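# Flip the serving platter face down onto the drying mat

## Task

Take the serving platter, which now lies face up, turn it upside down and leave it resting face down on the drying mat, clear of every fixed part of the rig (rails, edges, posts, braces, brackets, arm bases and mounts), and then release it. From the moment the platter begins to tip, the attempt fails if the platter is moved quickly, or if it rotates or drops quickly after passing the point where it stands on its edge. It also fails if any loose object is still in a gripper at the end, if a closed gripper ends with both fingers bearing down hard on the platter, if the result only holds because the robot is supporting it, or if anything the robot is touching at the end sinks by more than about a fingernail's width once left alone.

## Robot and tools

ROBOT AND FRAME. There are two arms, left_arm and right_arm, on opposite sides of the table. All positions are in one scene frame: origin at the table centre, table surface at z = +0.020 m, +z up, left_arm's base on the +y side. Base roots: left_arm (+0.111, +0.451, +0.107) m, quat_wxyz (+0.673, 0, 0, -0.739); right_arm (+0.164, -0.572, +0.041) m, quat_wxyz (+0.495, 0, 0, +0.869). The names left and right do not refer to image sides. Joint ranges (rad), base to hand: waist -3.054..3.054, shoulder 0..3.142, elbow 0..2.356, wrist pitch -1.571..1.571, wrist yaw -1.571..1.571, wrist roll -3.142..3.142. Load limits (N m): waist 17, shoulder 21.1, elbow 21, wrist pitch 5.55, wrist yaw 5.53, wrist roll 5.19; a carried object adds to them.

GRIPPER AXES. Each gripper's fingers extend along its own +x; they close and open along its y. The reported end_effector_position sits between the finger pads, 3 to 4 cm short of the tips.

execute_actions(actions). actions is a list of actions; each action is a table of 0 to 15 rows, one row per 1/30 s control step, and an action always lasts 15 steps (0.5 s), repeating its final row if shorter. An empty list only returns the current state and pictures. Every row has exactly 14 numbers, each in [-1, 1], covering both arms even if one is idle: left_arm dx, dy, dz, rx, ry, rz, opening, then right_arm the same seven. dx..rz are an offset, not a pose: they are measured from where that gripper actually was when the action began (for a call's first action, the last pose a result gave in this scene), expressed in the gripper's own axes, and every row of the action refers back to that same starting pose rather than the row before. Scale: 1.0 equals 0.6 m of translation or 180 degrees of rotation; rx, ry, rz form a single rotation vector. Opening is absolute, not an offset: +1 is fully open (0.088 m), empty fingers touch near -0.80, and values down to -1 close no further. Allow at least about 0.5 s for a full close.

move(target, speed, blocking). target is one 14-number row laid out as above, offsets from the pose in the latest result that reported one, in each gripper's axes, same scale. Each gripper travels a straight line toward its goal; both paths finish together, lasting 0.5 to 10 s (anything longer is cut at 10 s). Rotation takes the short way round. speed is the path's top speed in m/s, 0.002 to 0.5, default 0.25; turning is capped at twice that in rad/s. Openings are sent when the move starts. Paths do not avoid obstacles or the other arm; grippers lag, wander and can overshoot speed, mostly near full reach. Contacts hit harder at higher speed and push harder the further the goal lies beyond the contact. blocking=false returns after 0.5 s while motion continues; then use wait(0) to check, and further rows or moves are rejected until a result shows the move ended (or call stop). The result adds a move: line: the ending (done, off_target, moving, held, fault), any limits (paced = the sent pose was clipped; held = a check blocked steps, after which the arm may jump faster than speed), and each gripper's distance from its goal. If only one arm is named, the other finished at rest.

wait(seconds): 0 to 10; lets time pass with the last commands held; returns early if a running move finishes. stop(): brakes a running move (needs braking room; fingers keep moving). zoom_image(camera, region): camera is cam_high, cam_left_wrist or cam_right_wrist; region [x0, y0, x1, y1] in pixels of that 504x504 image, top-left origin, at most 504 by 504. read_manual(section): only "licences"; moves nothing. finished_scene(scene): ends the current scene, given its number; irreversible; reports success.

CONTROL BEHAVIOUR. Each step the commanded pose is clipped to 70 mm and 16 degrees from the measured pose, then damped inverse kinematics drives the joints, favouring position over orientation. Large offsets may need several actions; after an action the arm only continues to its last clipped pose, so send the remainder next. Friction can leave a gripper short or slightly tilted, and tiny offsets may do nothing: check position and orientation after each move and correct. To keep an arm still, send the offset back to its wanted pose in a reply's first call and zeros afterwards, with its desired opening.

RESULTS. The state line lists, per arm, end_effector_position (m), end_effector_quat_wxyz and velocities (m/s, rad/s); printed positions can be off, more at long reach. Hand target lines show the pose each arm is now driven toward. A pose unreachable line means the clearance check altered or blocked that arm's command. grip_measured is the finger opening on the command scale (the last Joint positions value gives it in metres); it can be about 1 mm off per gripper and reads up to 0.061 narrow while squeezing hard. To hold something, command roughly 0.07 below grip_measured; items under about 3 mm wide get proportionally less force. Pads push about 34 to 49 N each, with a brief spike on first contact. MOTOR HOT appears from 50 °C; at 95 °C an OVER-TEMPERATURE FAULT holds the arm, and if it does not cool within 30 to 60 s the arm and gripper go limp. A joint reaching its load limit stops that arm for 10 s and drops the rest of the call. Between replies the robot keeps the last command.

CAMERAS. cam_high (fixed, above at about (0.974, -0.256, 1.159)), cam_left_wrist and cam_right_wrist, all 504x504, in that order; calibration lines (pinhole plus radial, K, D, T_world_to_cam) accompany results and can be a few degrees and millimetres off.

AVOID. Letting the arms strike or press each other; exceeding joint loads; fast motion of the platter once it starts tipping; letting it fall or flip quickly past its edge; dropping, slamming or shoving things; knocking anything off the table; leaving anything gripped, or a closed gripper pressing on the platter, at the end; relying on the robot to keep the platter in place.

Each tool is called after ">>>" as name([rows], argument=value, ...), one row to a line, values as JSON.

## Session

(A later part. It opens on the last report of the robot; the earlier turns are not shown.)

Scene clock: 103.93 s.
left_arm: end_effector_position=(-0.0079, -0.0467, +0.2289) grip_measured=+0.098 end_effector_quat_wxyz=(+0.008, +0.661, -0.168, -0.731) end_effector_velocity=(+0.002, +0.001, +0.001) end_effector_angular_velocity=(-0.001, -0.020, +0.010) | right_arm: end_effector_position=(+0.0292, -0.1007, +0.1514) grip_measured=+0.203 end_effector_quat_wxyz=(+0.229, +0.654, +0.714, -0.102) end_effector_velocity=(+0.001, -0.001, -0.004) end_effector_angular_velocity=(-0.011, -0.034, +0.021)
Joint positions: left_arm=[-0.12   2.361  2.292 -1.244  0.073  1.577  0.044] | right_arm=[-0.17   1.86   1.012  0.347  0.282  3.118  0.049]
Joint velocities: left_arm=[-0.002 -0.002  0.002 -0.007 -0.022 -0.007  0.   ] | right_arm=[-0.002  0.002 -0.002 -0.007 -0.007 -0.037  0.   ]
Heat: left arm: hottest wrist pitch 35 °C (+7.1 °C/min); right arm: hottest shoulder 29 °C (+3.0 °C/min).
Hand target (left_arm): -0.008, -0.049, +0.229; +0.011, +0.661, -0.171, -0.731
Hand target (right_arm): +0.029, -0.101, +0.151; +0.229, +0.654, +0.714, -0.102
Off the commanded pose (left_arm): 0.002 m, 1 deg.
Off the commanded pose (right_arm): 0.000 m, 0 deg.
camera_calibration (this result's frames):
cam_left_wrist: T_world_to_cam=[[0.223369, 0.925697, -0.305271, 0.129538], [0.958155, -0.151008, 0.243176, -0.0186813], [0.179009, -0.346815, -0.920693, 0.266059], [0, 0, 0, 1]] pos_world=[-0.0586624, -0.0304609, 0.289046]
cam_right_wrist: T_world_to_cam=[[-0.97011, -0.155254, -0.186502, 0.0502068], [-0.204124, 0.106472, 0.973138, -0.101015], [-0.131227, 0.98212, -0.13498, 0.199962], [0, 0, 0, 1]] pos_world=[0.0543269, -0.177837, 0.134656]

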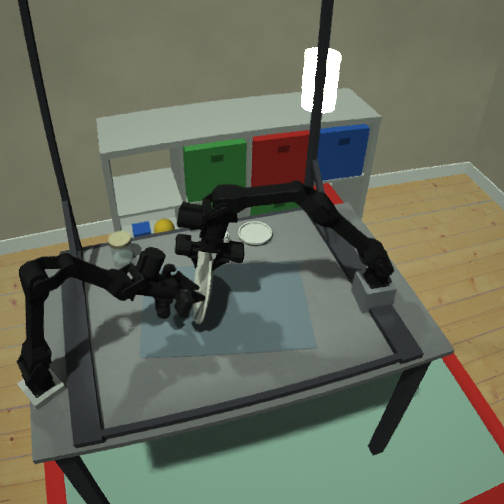

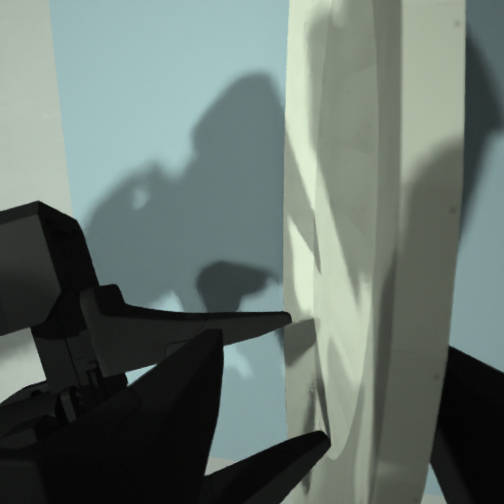

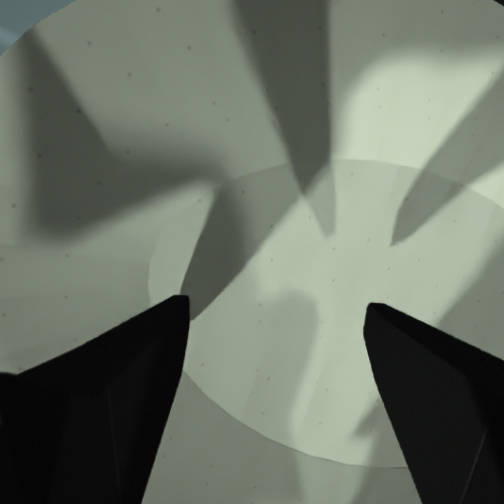

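>>> move(target=[0.0,0.09,0,0,0,0.13,0.0,0,0,0,0,0,0,0.2], speed=0.012)

Scene clock: 114.40 s.
left_arm: end_effector_position=(-0.0167, -0.0749, +0.2361) grip_measured=+0.002 end_effector_quat_wxyz=(+0.089, +0.636, -0.243, -0.727) end_effector_velocity=(+0.001, +0.004, -0.001) end_effector_angular_velocity=(+0.012, -0.006, +0.007) | right_arm: end_effector_position=(+0.0249, -0.1019, +0.1518) grip_measured=+0.203 end_effector_quat_wxyz=(+0.229, +0.650, +0.718, -0.101) end_effector_velocity=(+0.001, -0.001, -0.004) end_effector_angular_velocity=(-0.012, -0.021, +0.014)
Joint positions: left_arm=[-0.123  2.258  2.073 -0.899  0.078  1.561  0.039] | right_arm=[-0.162  1.859  1.012  0.347  0.279  3.118  0.049]
Joint velocities: left_arm=[-0.002 -0.007 -0.012 -0.007 -0.007 -0.007 -0.   ] | right_arm=[-0.002  0.002 -0.002 -0.007 -0.007 -0.022 -0.   ]
Heat: left arm: hottest shoulder 34 °C (+6.0 °C/min); right arm: hottest shoulder 30 °C (+3.0 °C/min).
Hand target (left_arm): -0.015, -0.077, +0.237; +0.095, +0.636, -0.246, -0.725
Hand target (right_arm): +0.029, -0.101, +0.152; +0.229, +0.654, +0.714, -0.102
Off the commanded pose (left_arm): 0.024 m, 10 deg.
Off the commanded pose (right_arm): 0.004 m, 1 deg.
move: off_target (left_arm; path cut at 10 s)
camera_calibration (this result's frames):
cam_left_wrist: T_world_to_cam=[[0.190357, 0.837568, -0.512098, 0.201533], [0.972834, -0.0909302, 0.2129, -0.00439989], [0.131753, -0.538713, -0.832123, 0.228382], [0, 0, 0, 1]] pos_world=[-0.0641728, -0.0461649, 0.294183]
cam_right_wrist: T_world_to_cam=[[-0.9687, -0.165582, -0.184942, 0.0446909], [-0.203652, 0.104112, 0.973492, -0.102446], [-0.141938, 0.980685, -0.134575, 0.2007], [0, 0, 0, 1]] pos_world=[0.0509156, -0.178757, 0.135004]

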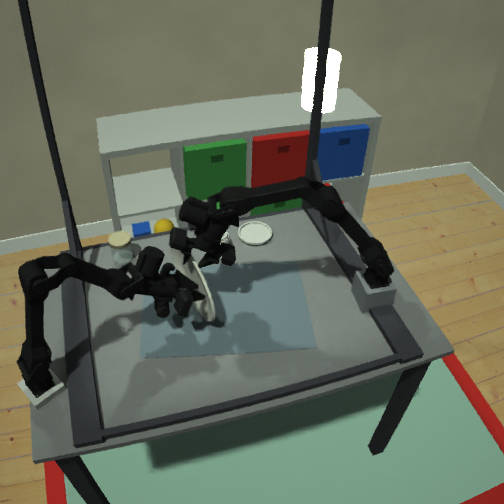

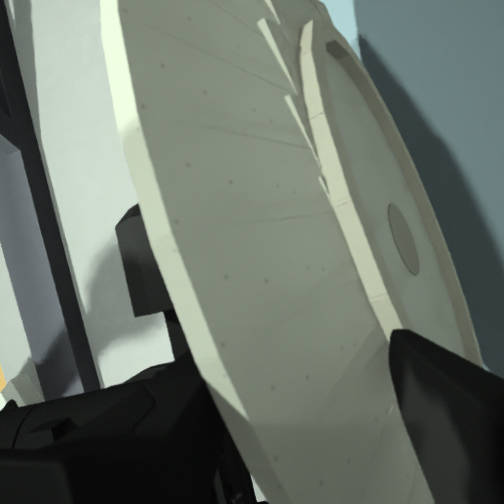

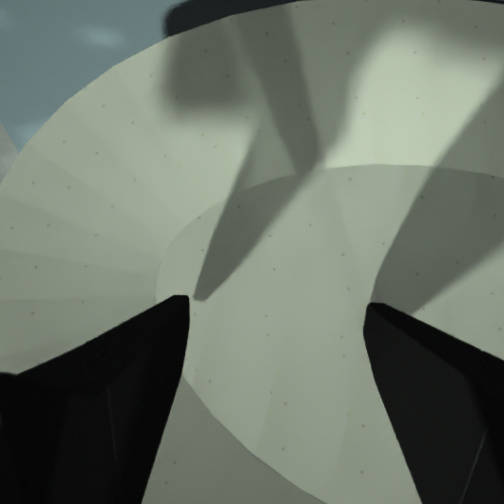

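>>> move(target=[-0.1,-0.01,0,0,0,0,0.3,0,0,0,0,0,0,0.2], speed=0.03)

Scene clock: 117.03 s.
left_arm: end_effector_position=(-0.0070, -0.0449, +0.2818) grip_measured=+0.298 end_effector_quat_wxyz=(+0.087, +0.636, -0.241, -0.728) end_effector_velocity=(+0.000, +0.002, -0.000) end_effector_angular_velocity=(+0.010, +0.002, +0.020) | right_arm: end_effector_position=(+0.0249, -0.1019, +0.1518) grip_measured=+0.203 end_effector_quat_wxyz=(+0.229, +0.650, +0.718, -0.101) end_effector_velocity=(+0.000, +0.000, +0.003) end_effector_angular_velocity=(+0.001, -0.002, +0.007)
Joint positions: left_arm=[-0.116  2.131  2.052 -1.012  0.082  1.566  0.054] | right_arm=[-0.162  1.859  1.012  0.347  0.279  3.118  0.049]
Joint velocities: left_arm=[-0.002 -0.002 -0.002 -0.007 -0.007 -0.022 -0.   ] | right_arm=[-0.002 -0.007  0.002 -0.007 -0.007 -0.007 -0.   ]
Heat: left arm: hottest shoulder 34 °C (+6.1 °C/min); right arm: hottest shoulder 30 °C (+3.0 °C/min).
Hand target (left_arm): -0.005, -0.043, +0.286; +0.089, +0.636, -0.243, -0.727
Hand target (right_arm): +0.025, -0.102, +0.152; +0.229, +0.650, +0.718, -0.101
Off the commanded pose (left_arm): 0.005 m, 0 deg.
Off the commanded pose (right_arm): 0.000 m, 0 deg.
move: done
camera_calibration (this result's frames):
cam_left_wrist: T_world_to_cam=[[0.189187, 0.841217, -0.50652, 0.196472], [0.973042, -0.0913149, 0.21178, -0.0205146], [0.1319, -0.532931, -0.835815, 0.282604], [0, 0, 0, 1]] pos_world=[-0.0544838, -0.0165402, 0.340066]
cam_right_wrist: T_world_to_cam=[[-0.9687, -0.165582, -0.184942, 0.0446909], [-0.203652, 0.104112, 0.973492, -0.102446], [-0.141938, 0.980685, -0.134575, 0.2007], [0, 0, 0, 1]] pos_world=[0.0509156, -0.178757, 0.135004]

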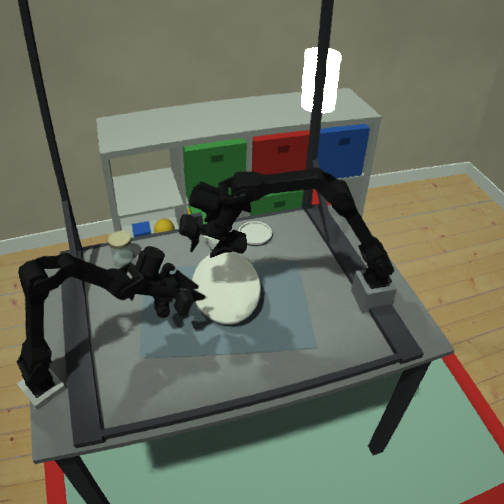

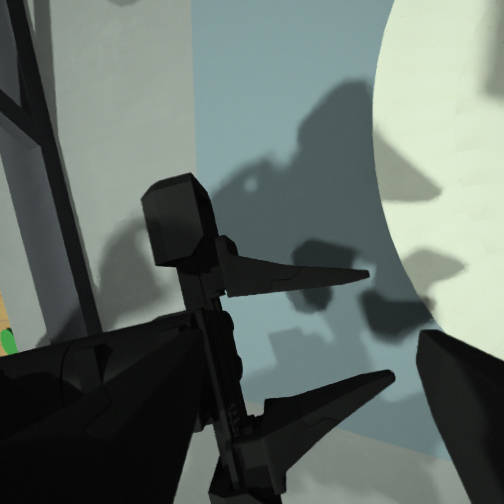

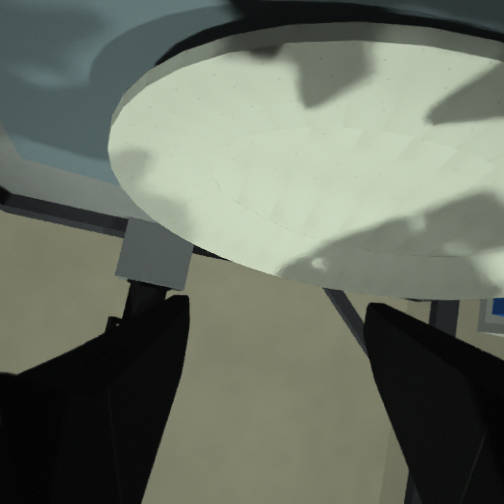

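>>> move(target=[0,-0.12,0,0,0,0,0.2,-0.15,0,0,0,0,0,0.2], speed=0.2)

Scene clock: 118.53 s.
left_arm: end_effector_position=(+0.0056, +0.0146, +0.2463) grip_measured=+0.202 end_effector_quat_wxyz=(+0.086, +0.636, -0.239, -0.728) end_effector_velocity=(+0.001, +0.004, -0.002) end_effector_angular_velocity=(+0.012, -0.006, +0.007) | right_arm: end_effector_position=(+0.0291, -0.1780, +0.1952) grip_measured=+0.203 end_effector_quat_wxyz=(+0.230, +0.646, +0.722, -0.092) end_effector_velocity=(-0.000, -0.004, -0.002) end_effector_angular_velocity=(-0.017, +0.002, +0.006)
Joint positions: left_arm=[-0.116  1.871  1.539 -0.763  0.082  1.566  0.049] | right_arm=[-0.083  1.509  0.808  0.202  0.343  3.137  0.049]
Joint velocities: left_arm=[-0.002 -0.007 -0.012 -0.007 -0.007 -0.007  0.   ] | right_arm=[ 0.002 -0.012 -0.007 -0.022 -0.007  0.007 -0.   ]
Heat: left arm: hottest shoulder 34 °C (+6.0 °C/min); right arm: hottest shoulder 30 °C (+3.0 °C/min).
Hand target (left_arm): +0.006, +0.017, +0.248; +0.087, +0.636, -0.240, -0.728
Hand target (right_arm): +0.030, -0.181, +0.193; +0.233, +0.647, +0.720, -0.094
Off the commanded pose (left_arm): 0.004 m, 0 deg.
Off the commanded pose (right_arm): 0.004 m, 1 deg.
joint sent to its limit (right arm) — the command would take joint 6 (wrist roll) past its upper limit, so that joint was sent only as far as its limit.
move: done
camera_calibration (this result's frames):
cam_left_wrist: T_world_to_cam=[[0.189626, 0.843289, -0.502898, 0.125183], [0.972857, -0.0921852, 0.212251, -0.0199486], [0.132629, -0.529496, -0.83788, 0.28341], [0, 0, 0, 1]] pos_world=[-0.0419194, 0.0426599, 0.304653]
cam_right_wrist: T_world_to_cam=[[-0.964023, -0.177433, -0.197931, 0.0444729], [-0.216134, 0.0897469, 0.97223, -0.137866], [-0.154742, 0.980032, -0.124867, 0.280117], [0, 0, 0, 1]] pos_world=[0.0564211, -0.25426, 0.177818]

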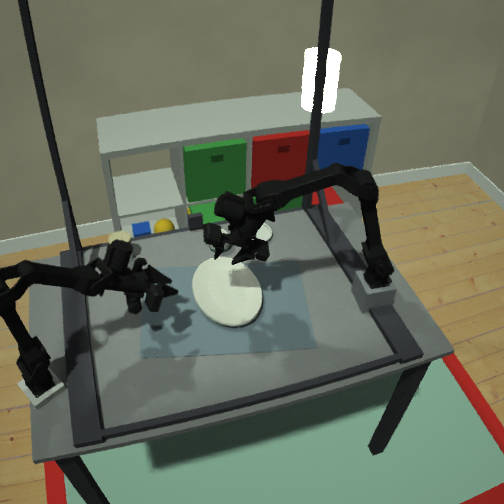

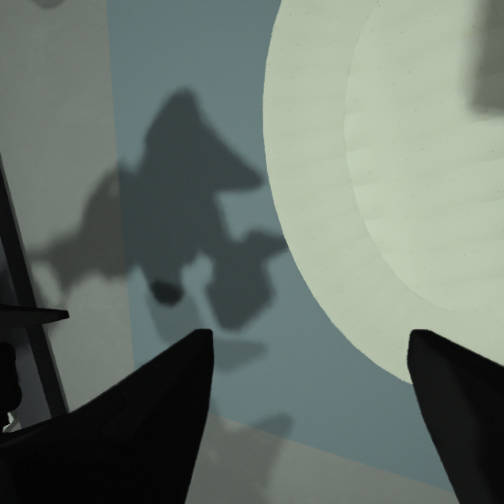

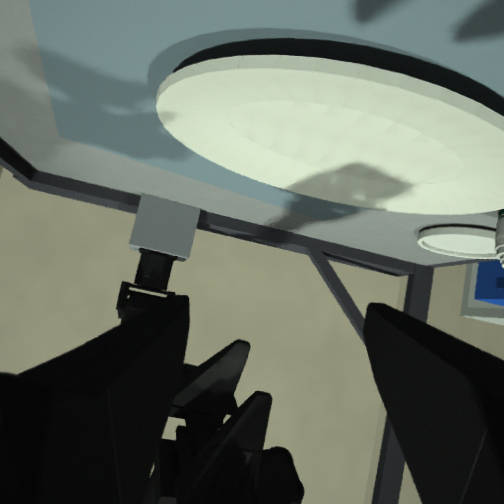

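>>> move(target=[0.108,-0.28,0.042,0,0,0,0.2,0,0,0,0,0,0,0.2], speed=0.25)

>>> move(target=[0.056,-0.03,0,0,0,0.01,0.2,0,0,0,0,0,0,0.2], speed=0.1)

Scene clock: 120.57 s.
left_arm: end_effector_position=(+0.0006, +0.1352, +0.1130) grip_measured=+0.202 end_effector_quat_wxyz=(+0.085, +0.637, -0.239, -0.728) end_effector_velocity=(+0.003, +0.002, -0.002) end_effector_angular_velocity=(-0.012, -0.013, +0.014) | right_arm: end_effector_position=(+0.0292, -0.1782, +0.1954) grip_measured=+0.203 end_effector_quat_wxyz=(+0.230, +0.646, +0.722, -0.092) end_effector_velocity=(+0.000, -0.001, -0.002) end_effector_angular_velocity=(-0.009, +0.006, +0.001)
Joint positions: left_arm=[-0.229  1.665  0.702 -0.128  0.029  1.466  0.049] | right_arm=[-0.083  1.508  0.808  0.201  0.343  3.137  0.049]
Joint velocities: left_arm=[-0.002 -0.007 -0.022  0.022 -0.022 -0.007 -0.   ] | right_arm=[-0.002 -0.002 -0.002 -0.007 -0.007  0.007  0.   ]
Heat: left arm: hottest shoulder 34 °C (+7.0 °C/min); right arm: hottest shoulder 30 °C (+3.0 °C/min).
Hand target (left_arm): +0.001, +0.138, +0.113; +0.086, +0.637, -0.239, -0.728
Hand target (right_arm): +0.029, -0.178, +0.195; +0.230, +0.646, +0.722, -0.092
Off the commanded pose (left_arm): 0.004 m, 0 deg.
Off the commanded pose (right_arm): 0.000 m, 0 deg.
move: done
camera_calibration (this result's frames):
cam_left_wrist: T_world_to_cam=[[0.191757, 0.843652, -0.501478, -0.0428247], [0.972316, -0.0937812, 0.214027, 0.0243607], [0.133535, -0.528636, -0.83828, 0.236236], [0, 0, 0, 1]] pos_world=[-0.0470202, 0.163296, 0.171342]
cam_right_wrist: T_world_to_cam=[[-0.964023, -0.177433, -0.197931, 0.0445597], [-0.216134, 0.0897469, 0.97223, -0.137978], [-0.154742, 0.980032, -0.124867, 0.280342], [0, 0, 0, 1]] pos_world=[0.0565154, -0.254454, 0.177972]

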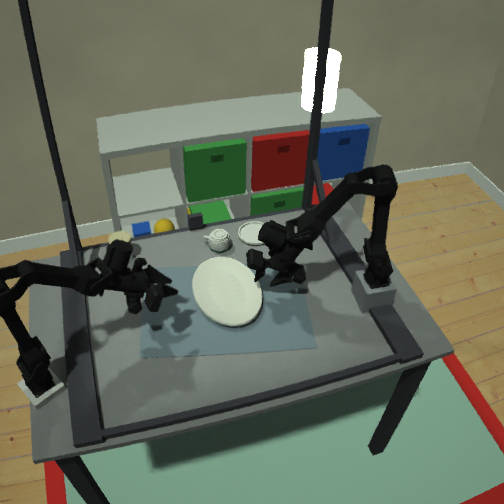

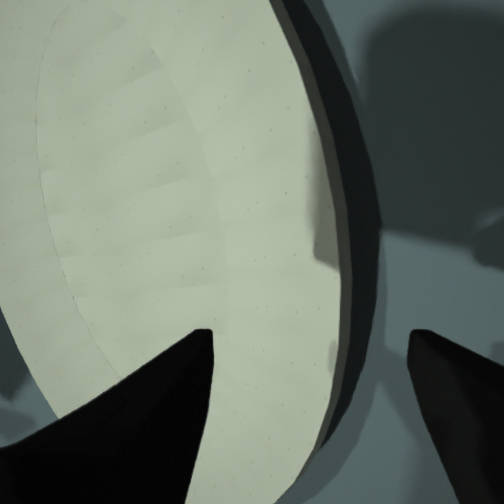

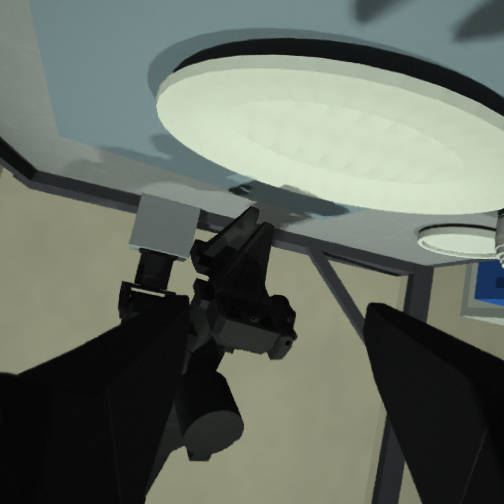

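Scene clock: 121.43 s.
left_arm: end_effector_position=(-0.0026, +0.1321, +0.0797) grip_measured=+0.202 end_effector_quat_wxyz=(+0.100, +0.631, -0.254, -0.726) end_effector_velocity=(+0.001, +0.002, -0.003) end_effector_angular_velocity=(+0.006, -0.005, +0.008) | right_arm: end_effector_position=(+0.0292, -0.1782, +0.1954) grip_measured=+0.203 end_effector_quat_wxyz=(+0.230, +0.646, +0.722, -0.092) end_effector_velocity=(-0.002, -0.001, -0.002) end_effector_angular_velocity=(-0.011, -0.000, +0.020)
Joint positions: left_arm=[-0.239  1.784  0.627  0.111  0.022  1.46   0.049] | right_arm=[-0.083  1.508  0.808  0.201  0.343  3.137  0.049]
Joint velocities: left_arm=[-0.002  0.007 -0.007  0.007 -0.007 -0.007  0.   ] | right_arm=[-0.002 -0.002 -0.002 -0.007 -0.022 -0.007 -0.   ]
Heat: left arm: hottest shoulder 34 °C (+7.0 °C/min); right arm: hottest shoulder 30 °C (+3.0 °C/min).
Hand target (left_arm): -0.002, +0.136, +0.075; +0.096, +0.633, -0.249, -0.726
Hand target (right_arm): +0.029, -0.178, +0.195; +0.230, +0.646, +0.722, -0.092
Off the commanded pose (left_arm): 0.006 m, 1 deg.
Off the commanded pose (right_arm): 0.000 m, 0 deg.
move: done
camera_calibration (this result's frames):
cam_left_wrist: T_world_to_cam=[[0.185461, 0.821099, -0.539815, -0.0502694], [0.974772, -0.0843003, 0.20667, 0.0336271], [0.12419, -0.564526, -0.816019, 0.209985], [0, 0, 0, 1]] pos_world=[-0.0495337, 0.162653, 0.137266]
cam_right_wrist: T_world_to_cam=[[-0.964023, -0.177433, -0.197931, 0.0445597], [-0.216134, 0.0897469, 0.97223, -0.137978], [-0.154742, 0.980032, -0.124867, 0.280342], [0, 0, 0, 1]] pos_world=[0.0565154, -0.254454, 0.177972]

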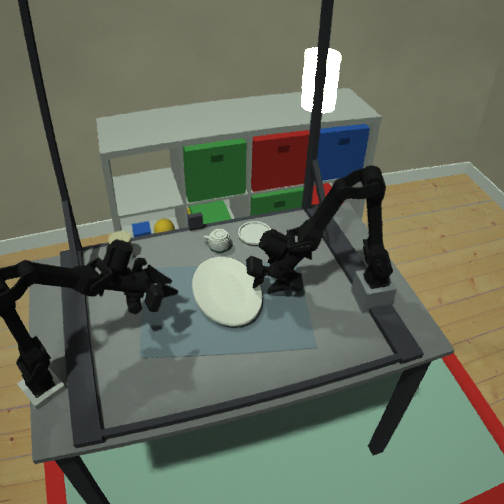

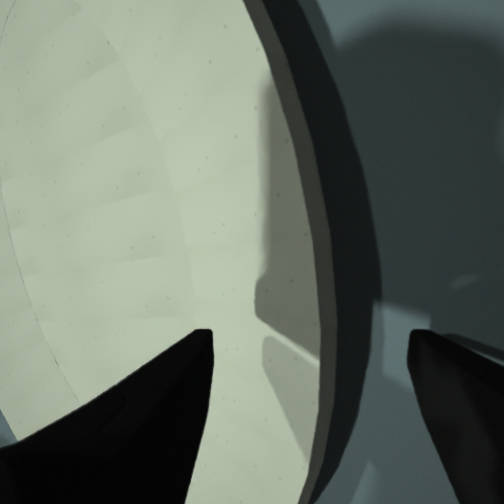

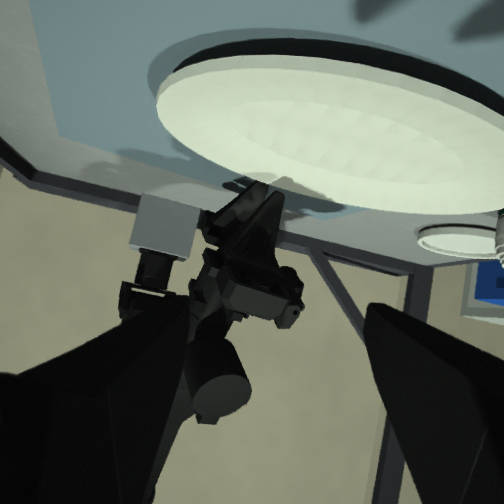

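>>> move(target=[0.034,0.045,0,0,0,0,0.2,0,0,0,0,0,0,0.2], speed=0.05)

>>> move(target=[-0.08,0.09,0,0,0,0.08,0.2,0,0,0,0,0,0,0.2], speed=0.04)

Scene clock: 122.57 s.
left_arm: end_effector_position=(-0.0098, +0.1071, +0.0725) grip_measured=+0.202 end_effector_quat_wxyz=(+0.095, +0.633, -0.249, -0.727) end_effector_velocity=(-0.000, -0.001, -0.000) end_effector_angular_velocity=(+0.011, -0.007, +0.008) | right_arm: end_effector_position=(+0.0292, -0.1782, +0.1954) grip_measured=+0.203 end_effector_quat_wxyz=(+0.230, +0.646, +0.722, -0.092) end_effector_velocity=(-0.001, -0.002, -0.002) end_effector_angular_velocity=(-0.016, -0.011, +0.012)
Joint positions: left_arm=[-0.234  1.889  0.744  0.082  0.025  1.462  0.049] | right_arm=[-0.083  1.508  0.808  0.201  0.343  3.137  0.049]
Joint velocities: left_arm=[-0.002  0.007  0.017 -0.022 -0.007 -0.007  0.   ] | right_arm=[ 0.002 -0.002  0.002 -0.022 -0.007 -0.007 -0.   ]
Heat: left arm: hottest shoulder 34 °C (+7.0 °C/min); right arm: hottest shoulder 29 °C (+2.0 °C/min).
Hand target (left_arm): -0.011, +0.100, +0.076; +0.100, +0.631, -0.254, -0.726
Hand target (right_arm): +0.029, -0.178, +0.195; +0.230, +0.646, +0.722, -0.092
Off the commanded pose (left_arm): 0.008 m, 1 deg.
Off the commanded pose (right_arm): 0.000 m, 0 deg.
move: done
camera_calibration (this result's frames):
cam_left_wrist: T_world_to_cam=[[0.187, 0.829686, -0.525977, -0.0342301], [0.973949, -0.0866719, 0.209549, 0.0401299], [0.128272, -0.55146, -0.82428, 0.190154], [0, 0, 0, 1]] pos_world=[-0.0570751, 0.136741, 0.130327]
cam_right_wrist: T_world_to_cam=[[-0.964023, -0.177433, -0.197931, 0.0445597], [-0.216134, 0.0897469, 0.97223, -0.137978], [-0.154742, 0.980032, -0.124867, 0.280342], [0, 0, 0, 1]] pos_world=[0.0565154, -0.254454, 0.177972]

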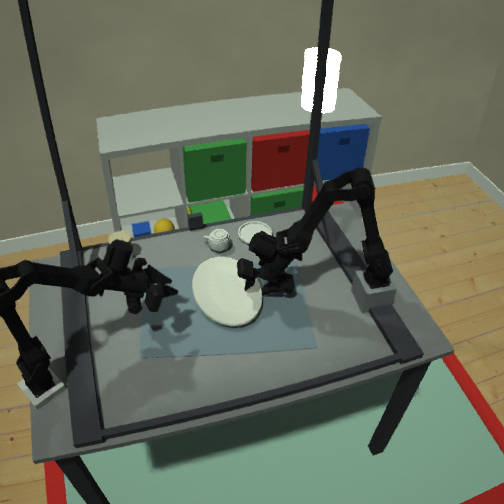

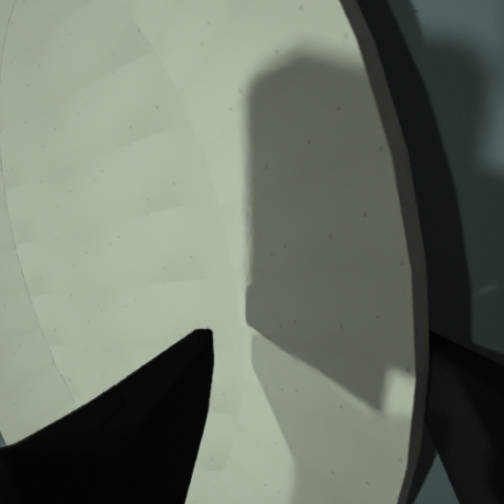

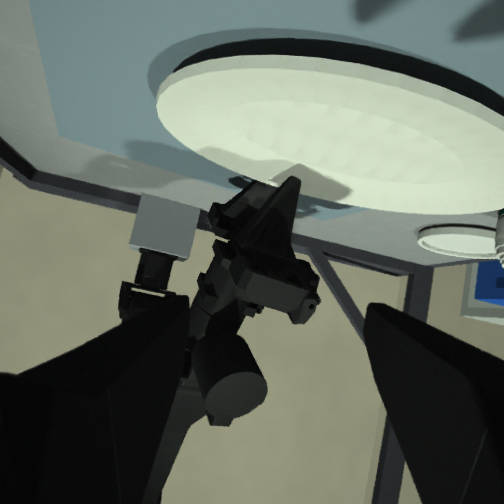

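Scene clock: 126.03 s.
left_arm: end_effector_position=(-0.0084, +0.0942, +0.1233) grip_measured=+0.202 end_effector_quat_wxyz=(+0.163, +0.608, -0.306, -0.714) end_effector_velocity=(-0.003, +0.002, -0.001) end_effector_angular_velocity=(+0.010, +0.007, -0.006) | right_arm: end_effector_position=(+0.0292, -0.1782, +0.1954) grip_measured=+0.203 end_effector_quat_wxyz=(+0.230, +0.646, +0.722, -0.092) end_effector_velocity=(+0.001, -0.001, +0.000) end_effector_angular_velocity=(-0.003, -0.004, +0.007)
Joint positions: left_arm=[-0.227  1.726  0.688  0.159  0.006  1.463  0.049] | right_arm=[-0.083  1.508  0.808  0.201  0.343  3.137  0.049]
Joint velocities: left_arm=[-0.007  0.002  0.002 -0.007  0.007 -0.007 -0.   ] | right_arm=[-0.002 -0.007 -0.002 -0.007 -0.007 -0.007  0.   ]
Heat: left arm: hottest shoulder 34 °C (+7.1 °C/min); right arm: hottest shoulder 29 °C (+2.0 °C/min).
Hand target (left_arm): -0.011, +0.083, +0.140; +0.185, +0.597, -0.326, -0.709
Hand target (right_arm): +0.029, -0.178, +0.195; +0.230, +0.646, +0.722, -0.092
Off the commanded pose (left_arm): 0.021 m, 4 deg.
Off the commanded pose (right_arm): 0.000 m, 0 deg.
move: off_target (left_arm)
camera_calibration (this result's frames):
cam_left_wrist: T_world_to_cam=[[0.147547, 0.7239, -0.673942, 0.0308252], [0.983445, -0.0349059, 0.177813, 0.0261455], [0.105194, -0.689021, -0.717066, 0.224273], [0, 0, 0, 1]] pos_world=[-0.0538531, 0.133127, 0.176944]
cam_right_wrist: T_world_to_cam=[[-0.964023, -0.177433, -0.197931, 0.0445597], [-0.216134, 0.0897469, 0.97223, -0.137978], [-0.154742, 0.980032, -0.124867, 0.280342], [0, 0, 0, 1]] pos_world=[0.0565154, -0.254454, 0.177972]

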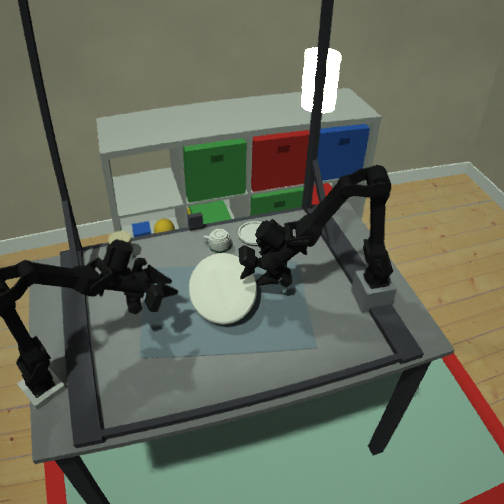

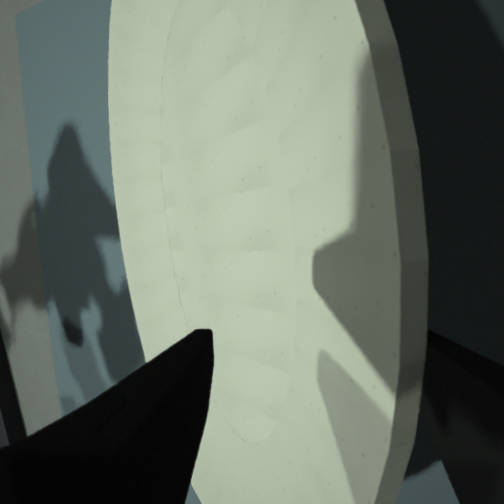

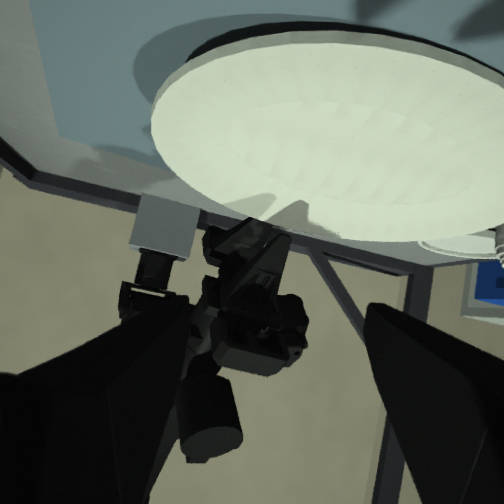

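>>> move(target=[-0.005,0.135,0,0,0,0,0.2,0,0,0,0,0,0,0.2], speed=0.04)

>>> move(target=[0.0,0.11,0,0,0,0.03,0.2,0,0.1,0,0,0,0,0.2], speed=0.04)

>>> execute_actions([
  [[0.015,0,0,0,0,0,-0.2,0,0,0,0,0,0,0.2]],
  [[0,0,0,0,0,0,-1,0,0,0,0,0,0,0.2]],
  [[0,0,0,0,0,0,-1,0,0,0,0,0,0,0.2]],
])

Scene clock: 128.73 s.
left_arm: end_effector_position=(-0.0132, +0.0541, +0.1559) grip_measured=+0.202 end_effector_quat_wxyz=(+0.138, +0.623, -0.280, -0.717) end_effector_velocity=(+0.004, +0.006, -0.009) end_effector_angular_velocity=(+0.044, -0.015, +0.013) | right_arm: end_effector_position=(+0.0292, -0.1782, +0.1954) grip_measured=+0.203 end_effector_quat_wxyz=(+0.230, +0.646, +0.722, -0.092) end_effector_velocity=(-0.002, -0.001, -0.002) end_effector_angular_velocity=(-0.011, -0.000, +0.020)
Joint positions: left_arm=[-0.204  1.787  0.983 -0.151  0.017  1.479  0.049] | right_arm=[-0.083  1.508  0.808  0.201  0.343  3.137  0.049]
Joint velocities: left_arm=[ 0.002  0.012  0.002 -0.037 -0.007 -0.007 -0.   ] | right_arm=[-0.002 -0.002 -0.002 -0.007 -0.022 -0.007 -0.   ]
Heat: left arm: hottest wrist pitch 34 °C (+7.0 °C/min); right arm: hottest shoulder 29 °C (+1.0 °C/min).
Hand target (left_arm): -0.019, +0.036, +0.178; +0.163, +0.608, -0.306, -0.714
Hand target (right_arm): +0.029, -0.178, +0.195; +0.230, +0.646, +0.722, -0.092
Off the commanded pose (left_arm): 0.029 m, 4 deg.
Off the commanded pose (right_arm): 0.000 m, 0 deg.
move: off_target (left_arm)
camera_calibration (this result's frames):
cam_left_wrist: T_world_to_cam=[[0.160366, 0.771306, -0.61593, 0.0710631], [0.979053, -0.044986, 0.198575, 0.0208665], [0.125454, -0.634872, -0.762364, 0.224957], [0, 0, 0, 1]] pos_world=[-0.0600473, 0.0889466, 0.211126]
cam_right_wrist: T_world_to_cam=[[-0.964023, -0.177433, -0.197931, 0.0445597], [-0.216134, 0.0897469, 0.97223, -0.137978], [-0.154742, 0.980032, -0.124867, 0.280342], [0, 0, 0, 1]] pos_world=[0.0565154, -0.254454, 0.177972]

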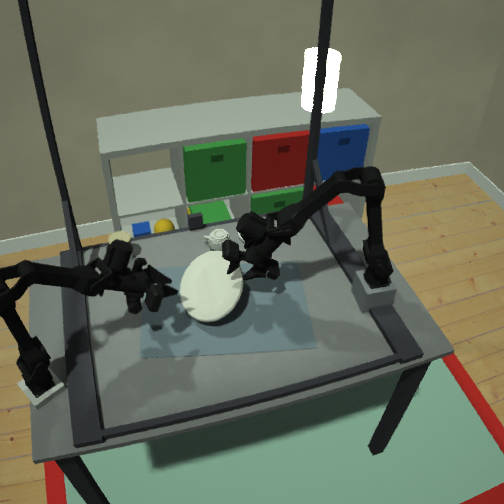

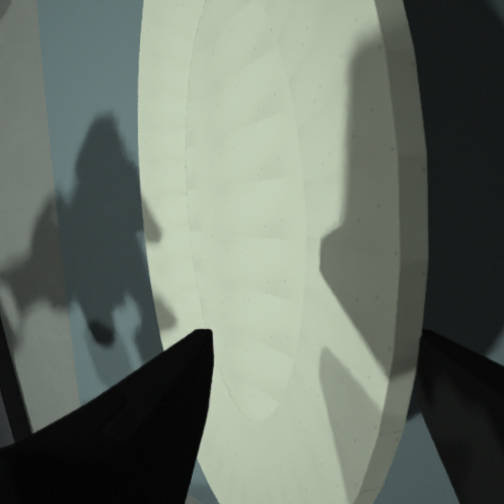

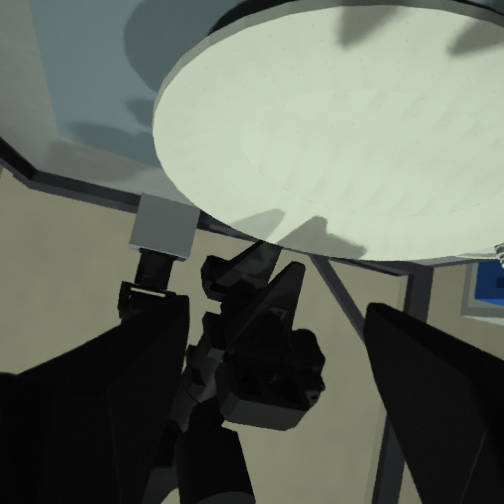

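Scene clock: 130.70 s.
left_arm: end_effector_position=(-0.0171, +0.0191, +0.1728) grip_measured=+0.202 end_effector_quat_wxyz=(+0.148, +0.623, -0.284, -0.713) end_effector_velocity=(+0.003, +0.004, -0.007) end_effector_angular_velocity=(+0.027, -0.022, +0.017) | right_arm: end_effector_position=(+0.0861, -0.1660, +0.2080) grip_measured=+0.203 end_effector_quat_wxyz=(+0.226, +0.648, +0.722, -0.091) end_effector_velocity=(-0.002, -0.003, -0.005) end_effector_angular_velocity=(-0.023, -0.002, +0.020)
Joint positions: left_arm=[-0.19   1.865  1.152 -0.221  0.014  1.485  0.049] | right_arm=[-0.285  1.452  0.8    0.184  0.165  3.044  0.049]
Joint velocities: left_arm=[-0.002  0.007 -0.002 -0.022 -0.022 -0.007  0.   ] | right_arm=[-0.002 -0.002 -0.002 -0.022 -0.022 -0.007 -0.   ]
Heat: left arm: hottest wrist pitch 34 °C (+7.0 °C/min); right arm: hottest shoulder 29 °C (+1.0 °C/min).
Hand target (left_arm): -0.023, +0.003, +0.195; +0.172, +0.609, -0.309, -0.710
Hand target (right_arm): +0.088, -0.169, +0.205; +0.230, +0.646, +0.722, -0.093
Off the commanded pose (left_arm): 0.028 m, 4 deg.
Off the commanded pose (right_arm): 0.005 m, 1 deg.
move: off_target (left_arm)
camera_calibration (this result's frames):
cam_left_wrist: T_world_to_cam=[[0.152316, 0.760228, -0.631549, 0.111922], [0.979452, -0.0306433, 0.199336, 0.0194143], [0.132188, -0.648934, -0.749274, 0.214174], [0, 0, 0, 1]] pos_world=[-0.0643741, 0.0544935, 0.227289]
cam_right_wrist: T_world_to_cam=[[-0.965555, -0.173286, -0.194103, 0.104029], [-0.210826, 0.0838064, 0.973924, -0.140818], [-0.152501, 0.981299, -0.117453, 0.277268], [0, 0, 0, 1]] pos_world=[0.113041, -0.242255, 0.189904]

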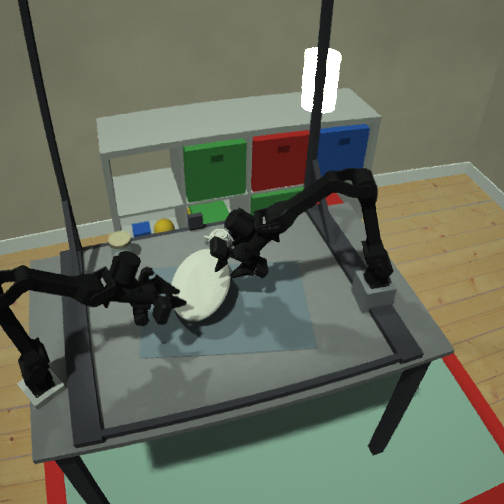

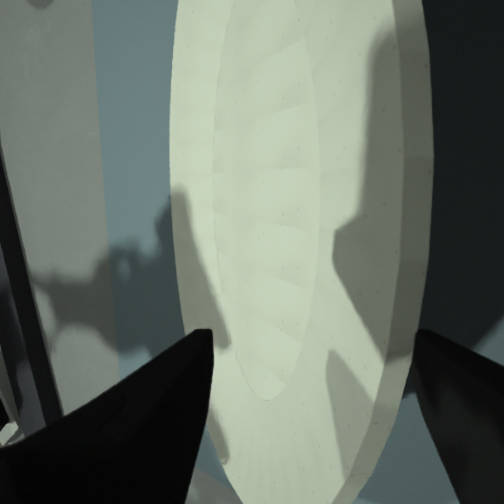

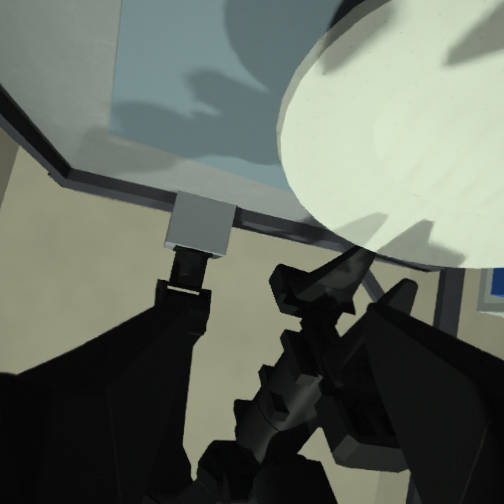

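Scene clock: 132.20 s.
left_arm: end_effector_position=(-0.0129, +0.0302, +0.1406) grip_measured=-0.702 end_effector_quat_wxyz=(+0.116, +0.640, -0.253, -0.716) end_effector_velocity=(-0.002, +0.002, +0.001) end_effector_angular_velocity=(+0.005, +0.009, +0.000) | right_arm: end_effector_position=(+0.0861, -0.1660, +0.2080) grip_measured=+0.203 end_effector_quat_wxyz=(+0.226, +0.648, +0.722, -0.091) end_effector_velocity=(+0.002, -0.001, -0.001) end_effector_angular_velocity=(-0.005, -0.025, +0.001)
Joint positions: left_arm=[-0.189  1.923  1.138 -0.247  0.011  1.486  0.005] | right_arm=[-0.285  1.452  0.8    0.184  0.165  3.044  0.049]
Joint velocities: left_arm=[-0.002 -0.007 -0.002 -0.007  0.007 -0.007 -0.   ] | right_arm=[-0.002 -0.002 -0.002 -0.007  0.007 -0.022 -0.   ]
Heat: left arm: hottest wrist pitch 34 °C (+6.1 °C/min); right arm: hottest shoulder 29 °C (+1.0 °C/min).
Hand target (left_arm): -0.013, +0.028, +0.145; +0.121, +0.638, -0.258, -0.716
Hand target (right_arm): +0.086, -0.166, +0.208; +0.226, +0.648, +0.722, -0.091
Off the commanded pose (left_arm): 0.005 m, 1 deg.
Off the commanded pose (right_arm): 0.000 m, 0 deg.
camera_calibration (this result's frames):
cam_left_wrist: T_world_to_cam=[[0.168318, 0.815283, -0.55406, 0.0701318], [0.973192, -0.0480683, 0.224915, 0.0188558], [0.156737, -0.577064, -0.801518, 0.202233], [0, 0, 0, 1]] pos_world=[-0.0618522, 0.0604306, 0.19671]
cam_right_wrist: T_world_to_cam=[[-0.965555, -0.173286, -0.194103, 0.104029], [-0.210826, 0.0838064, 0.973924, -0.140818], [-0.152501, 0.981299, -0.117453, 0.277268], [0, 0, 0, 1]] pos_world=[0.113041, -0.242255, 0.189904]

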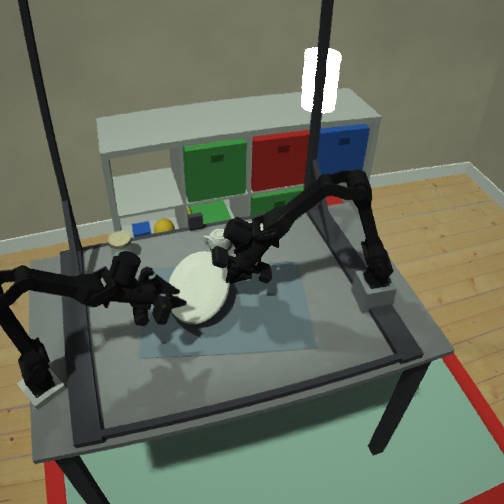

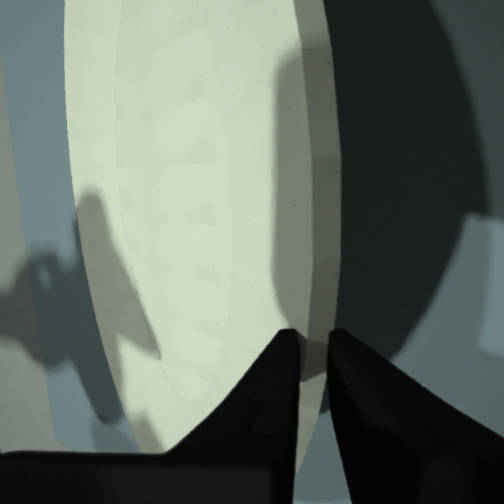

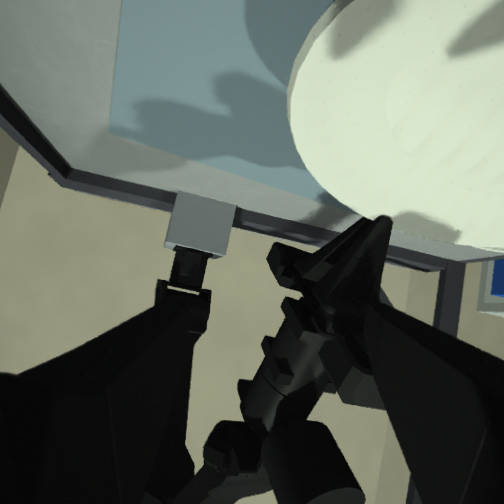

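>>> move(target=[-0.117,-0.163,0,0,0,0,-1,-0.05,-0.2,0,0,0,0,0.2], speed=0.04)

Scene clock: 135.83 s.
left_arm: end_effector_position=(+0.0143, +0.1472, +0.1429) grip_measured=-0.702 end_effector_quat_wxyz=(+0.108, +0.644, -0.246, -0.716) end_effector_velocity=(+0.000, +0.007, -0.001) end_effector_angular_velocity=(+0.019, +0.004, +0.000) | right_arm: end_effector_position=(-0.0278, -0.2101, +0.2059) grip_measured=+0.203 end_effector_quat_wxyz=(+0.233, +0.632, +0.738, -0.043) end_effector_velocity=(+0.001, -0.001, -0.000) end_effector_angular_velocity=(+0.005, -0.008, -0.001)
Joint positions: left_arm=[-0.216  1.504  0.669 -0.22  -0.004  1.465  0.005] | right_arm=[0.135 1.494 0.8   0.218 0.516 3.137 0.049]
Joint velocities: left_arm=[-0.002 -0.017 -0.012 -0.022  0.007 -0.007 -0.   ] | right_arm=[ 0.002 -0.002 -0.007  0.007  0.007 -0.007  0.   ]
Heat: left arm: hottest wrist pitch 34 °C (+5.1 °C/min); right arm: hottest shoulder 28 °C (+0.0 °C/min).
Hand target (left_arm): +0.013, +0.147, +0.150; +0.116, +0.640, -0.253, -0.716
Hand target (right_arm): -0.029, -0.210, +0.203; +0.236, +0.632, +0.737, -0.044
Off the commanded pose (left_arm): 0.008 m, 1 deg.
Off the commanded pose (right_arm): 0.004 m, 6 deg.
joint sent to its limit (right arm) — the command would take joint 6 (wrist roll) past its upper limit, so that joint was sent only as far as its limit.
move: off_target (right_arm)
camera_calibration (this result's frames):
cam_left_wrist: T_world_to_cam=[[0.174042, 0.82693, -0.534692, -0.0331321], [0.971179, -0.0543435, 0.232072, -0.00259571], [0.162851, -0.559672, -0.812556, 0.266241], [0, 0, 0, 1]] pos_world=[-0.0350703, 0.176265, 0.199223]
cam_right_wrist: T_world_to_cam=[[-0.937922, -0.224518, -0.264375, -0.00953615], [-0.274163, 0.0130128, 0.961595, -0.173195], [-0.212455, 0.974383, -0.0737595, 0.290813], [0, 0, 0, 1]] pos_world=[0.00535694, -0.283251, 0.185473]

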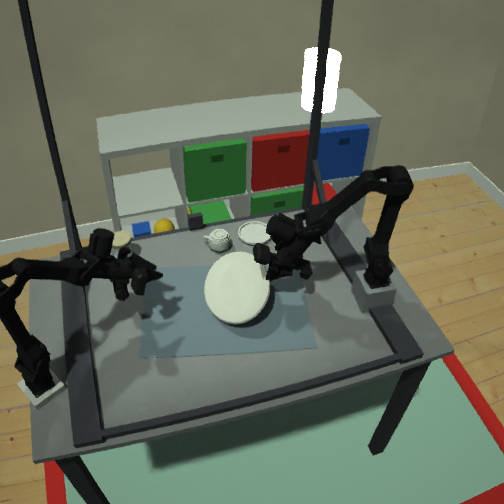

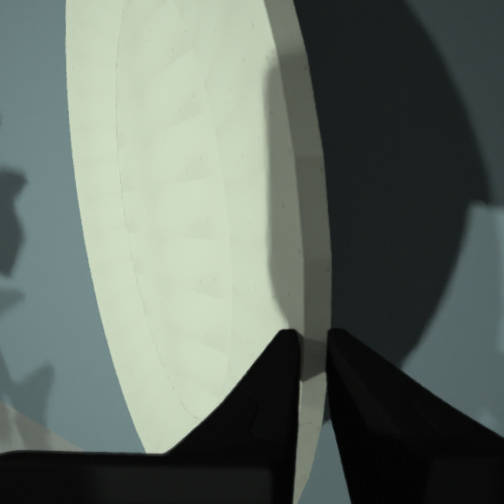

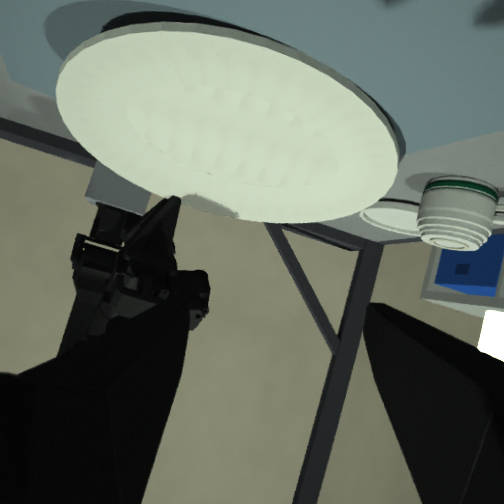

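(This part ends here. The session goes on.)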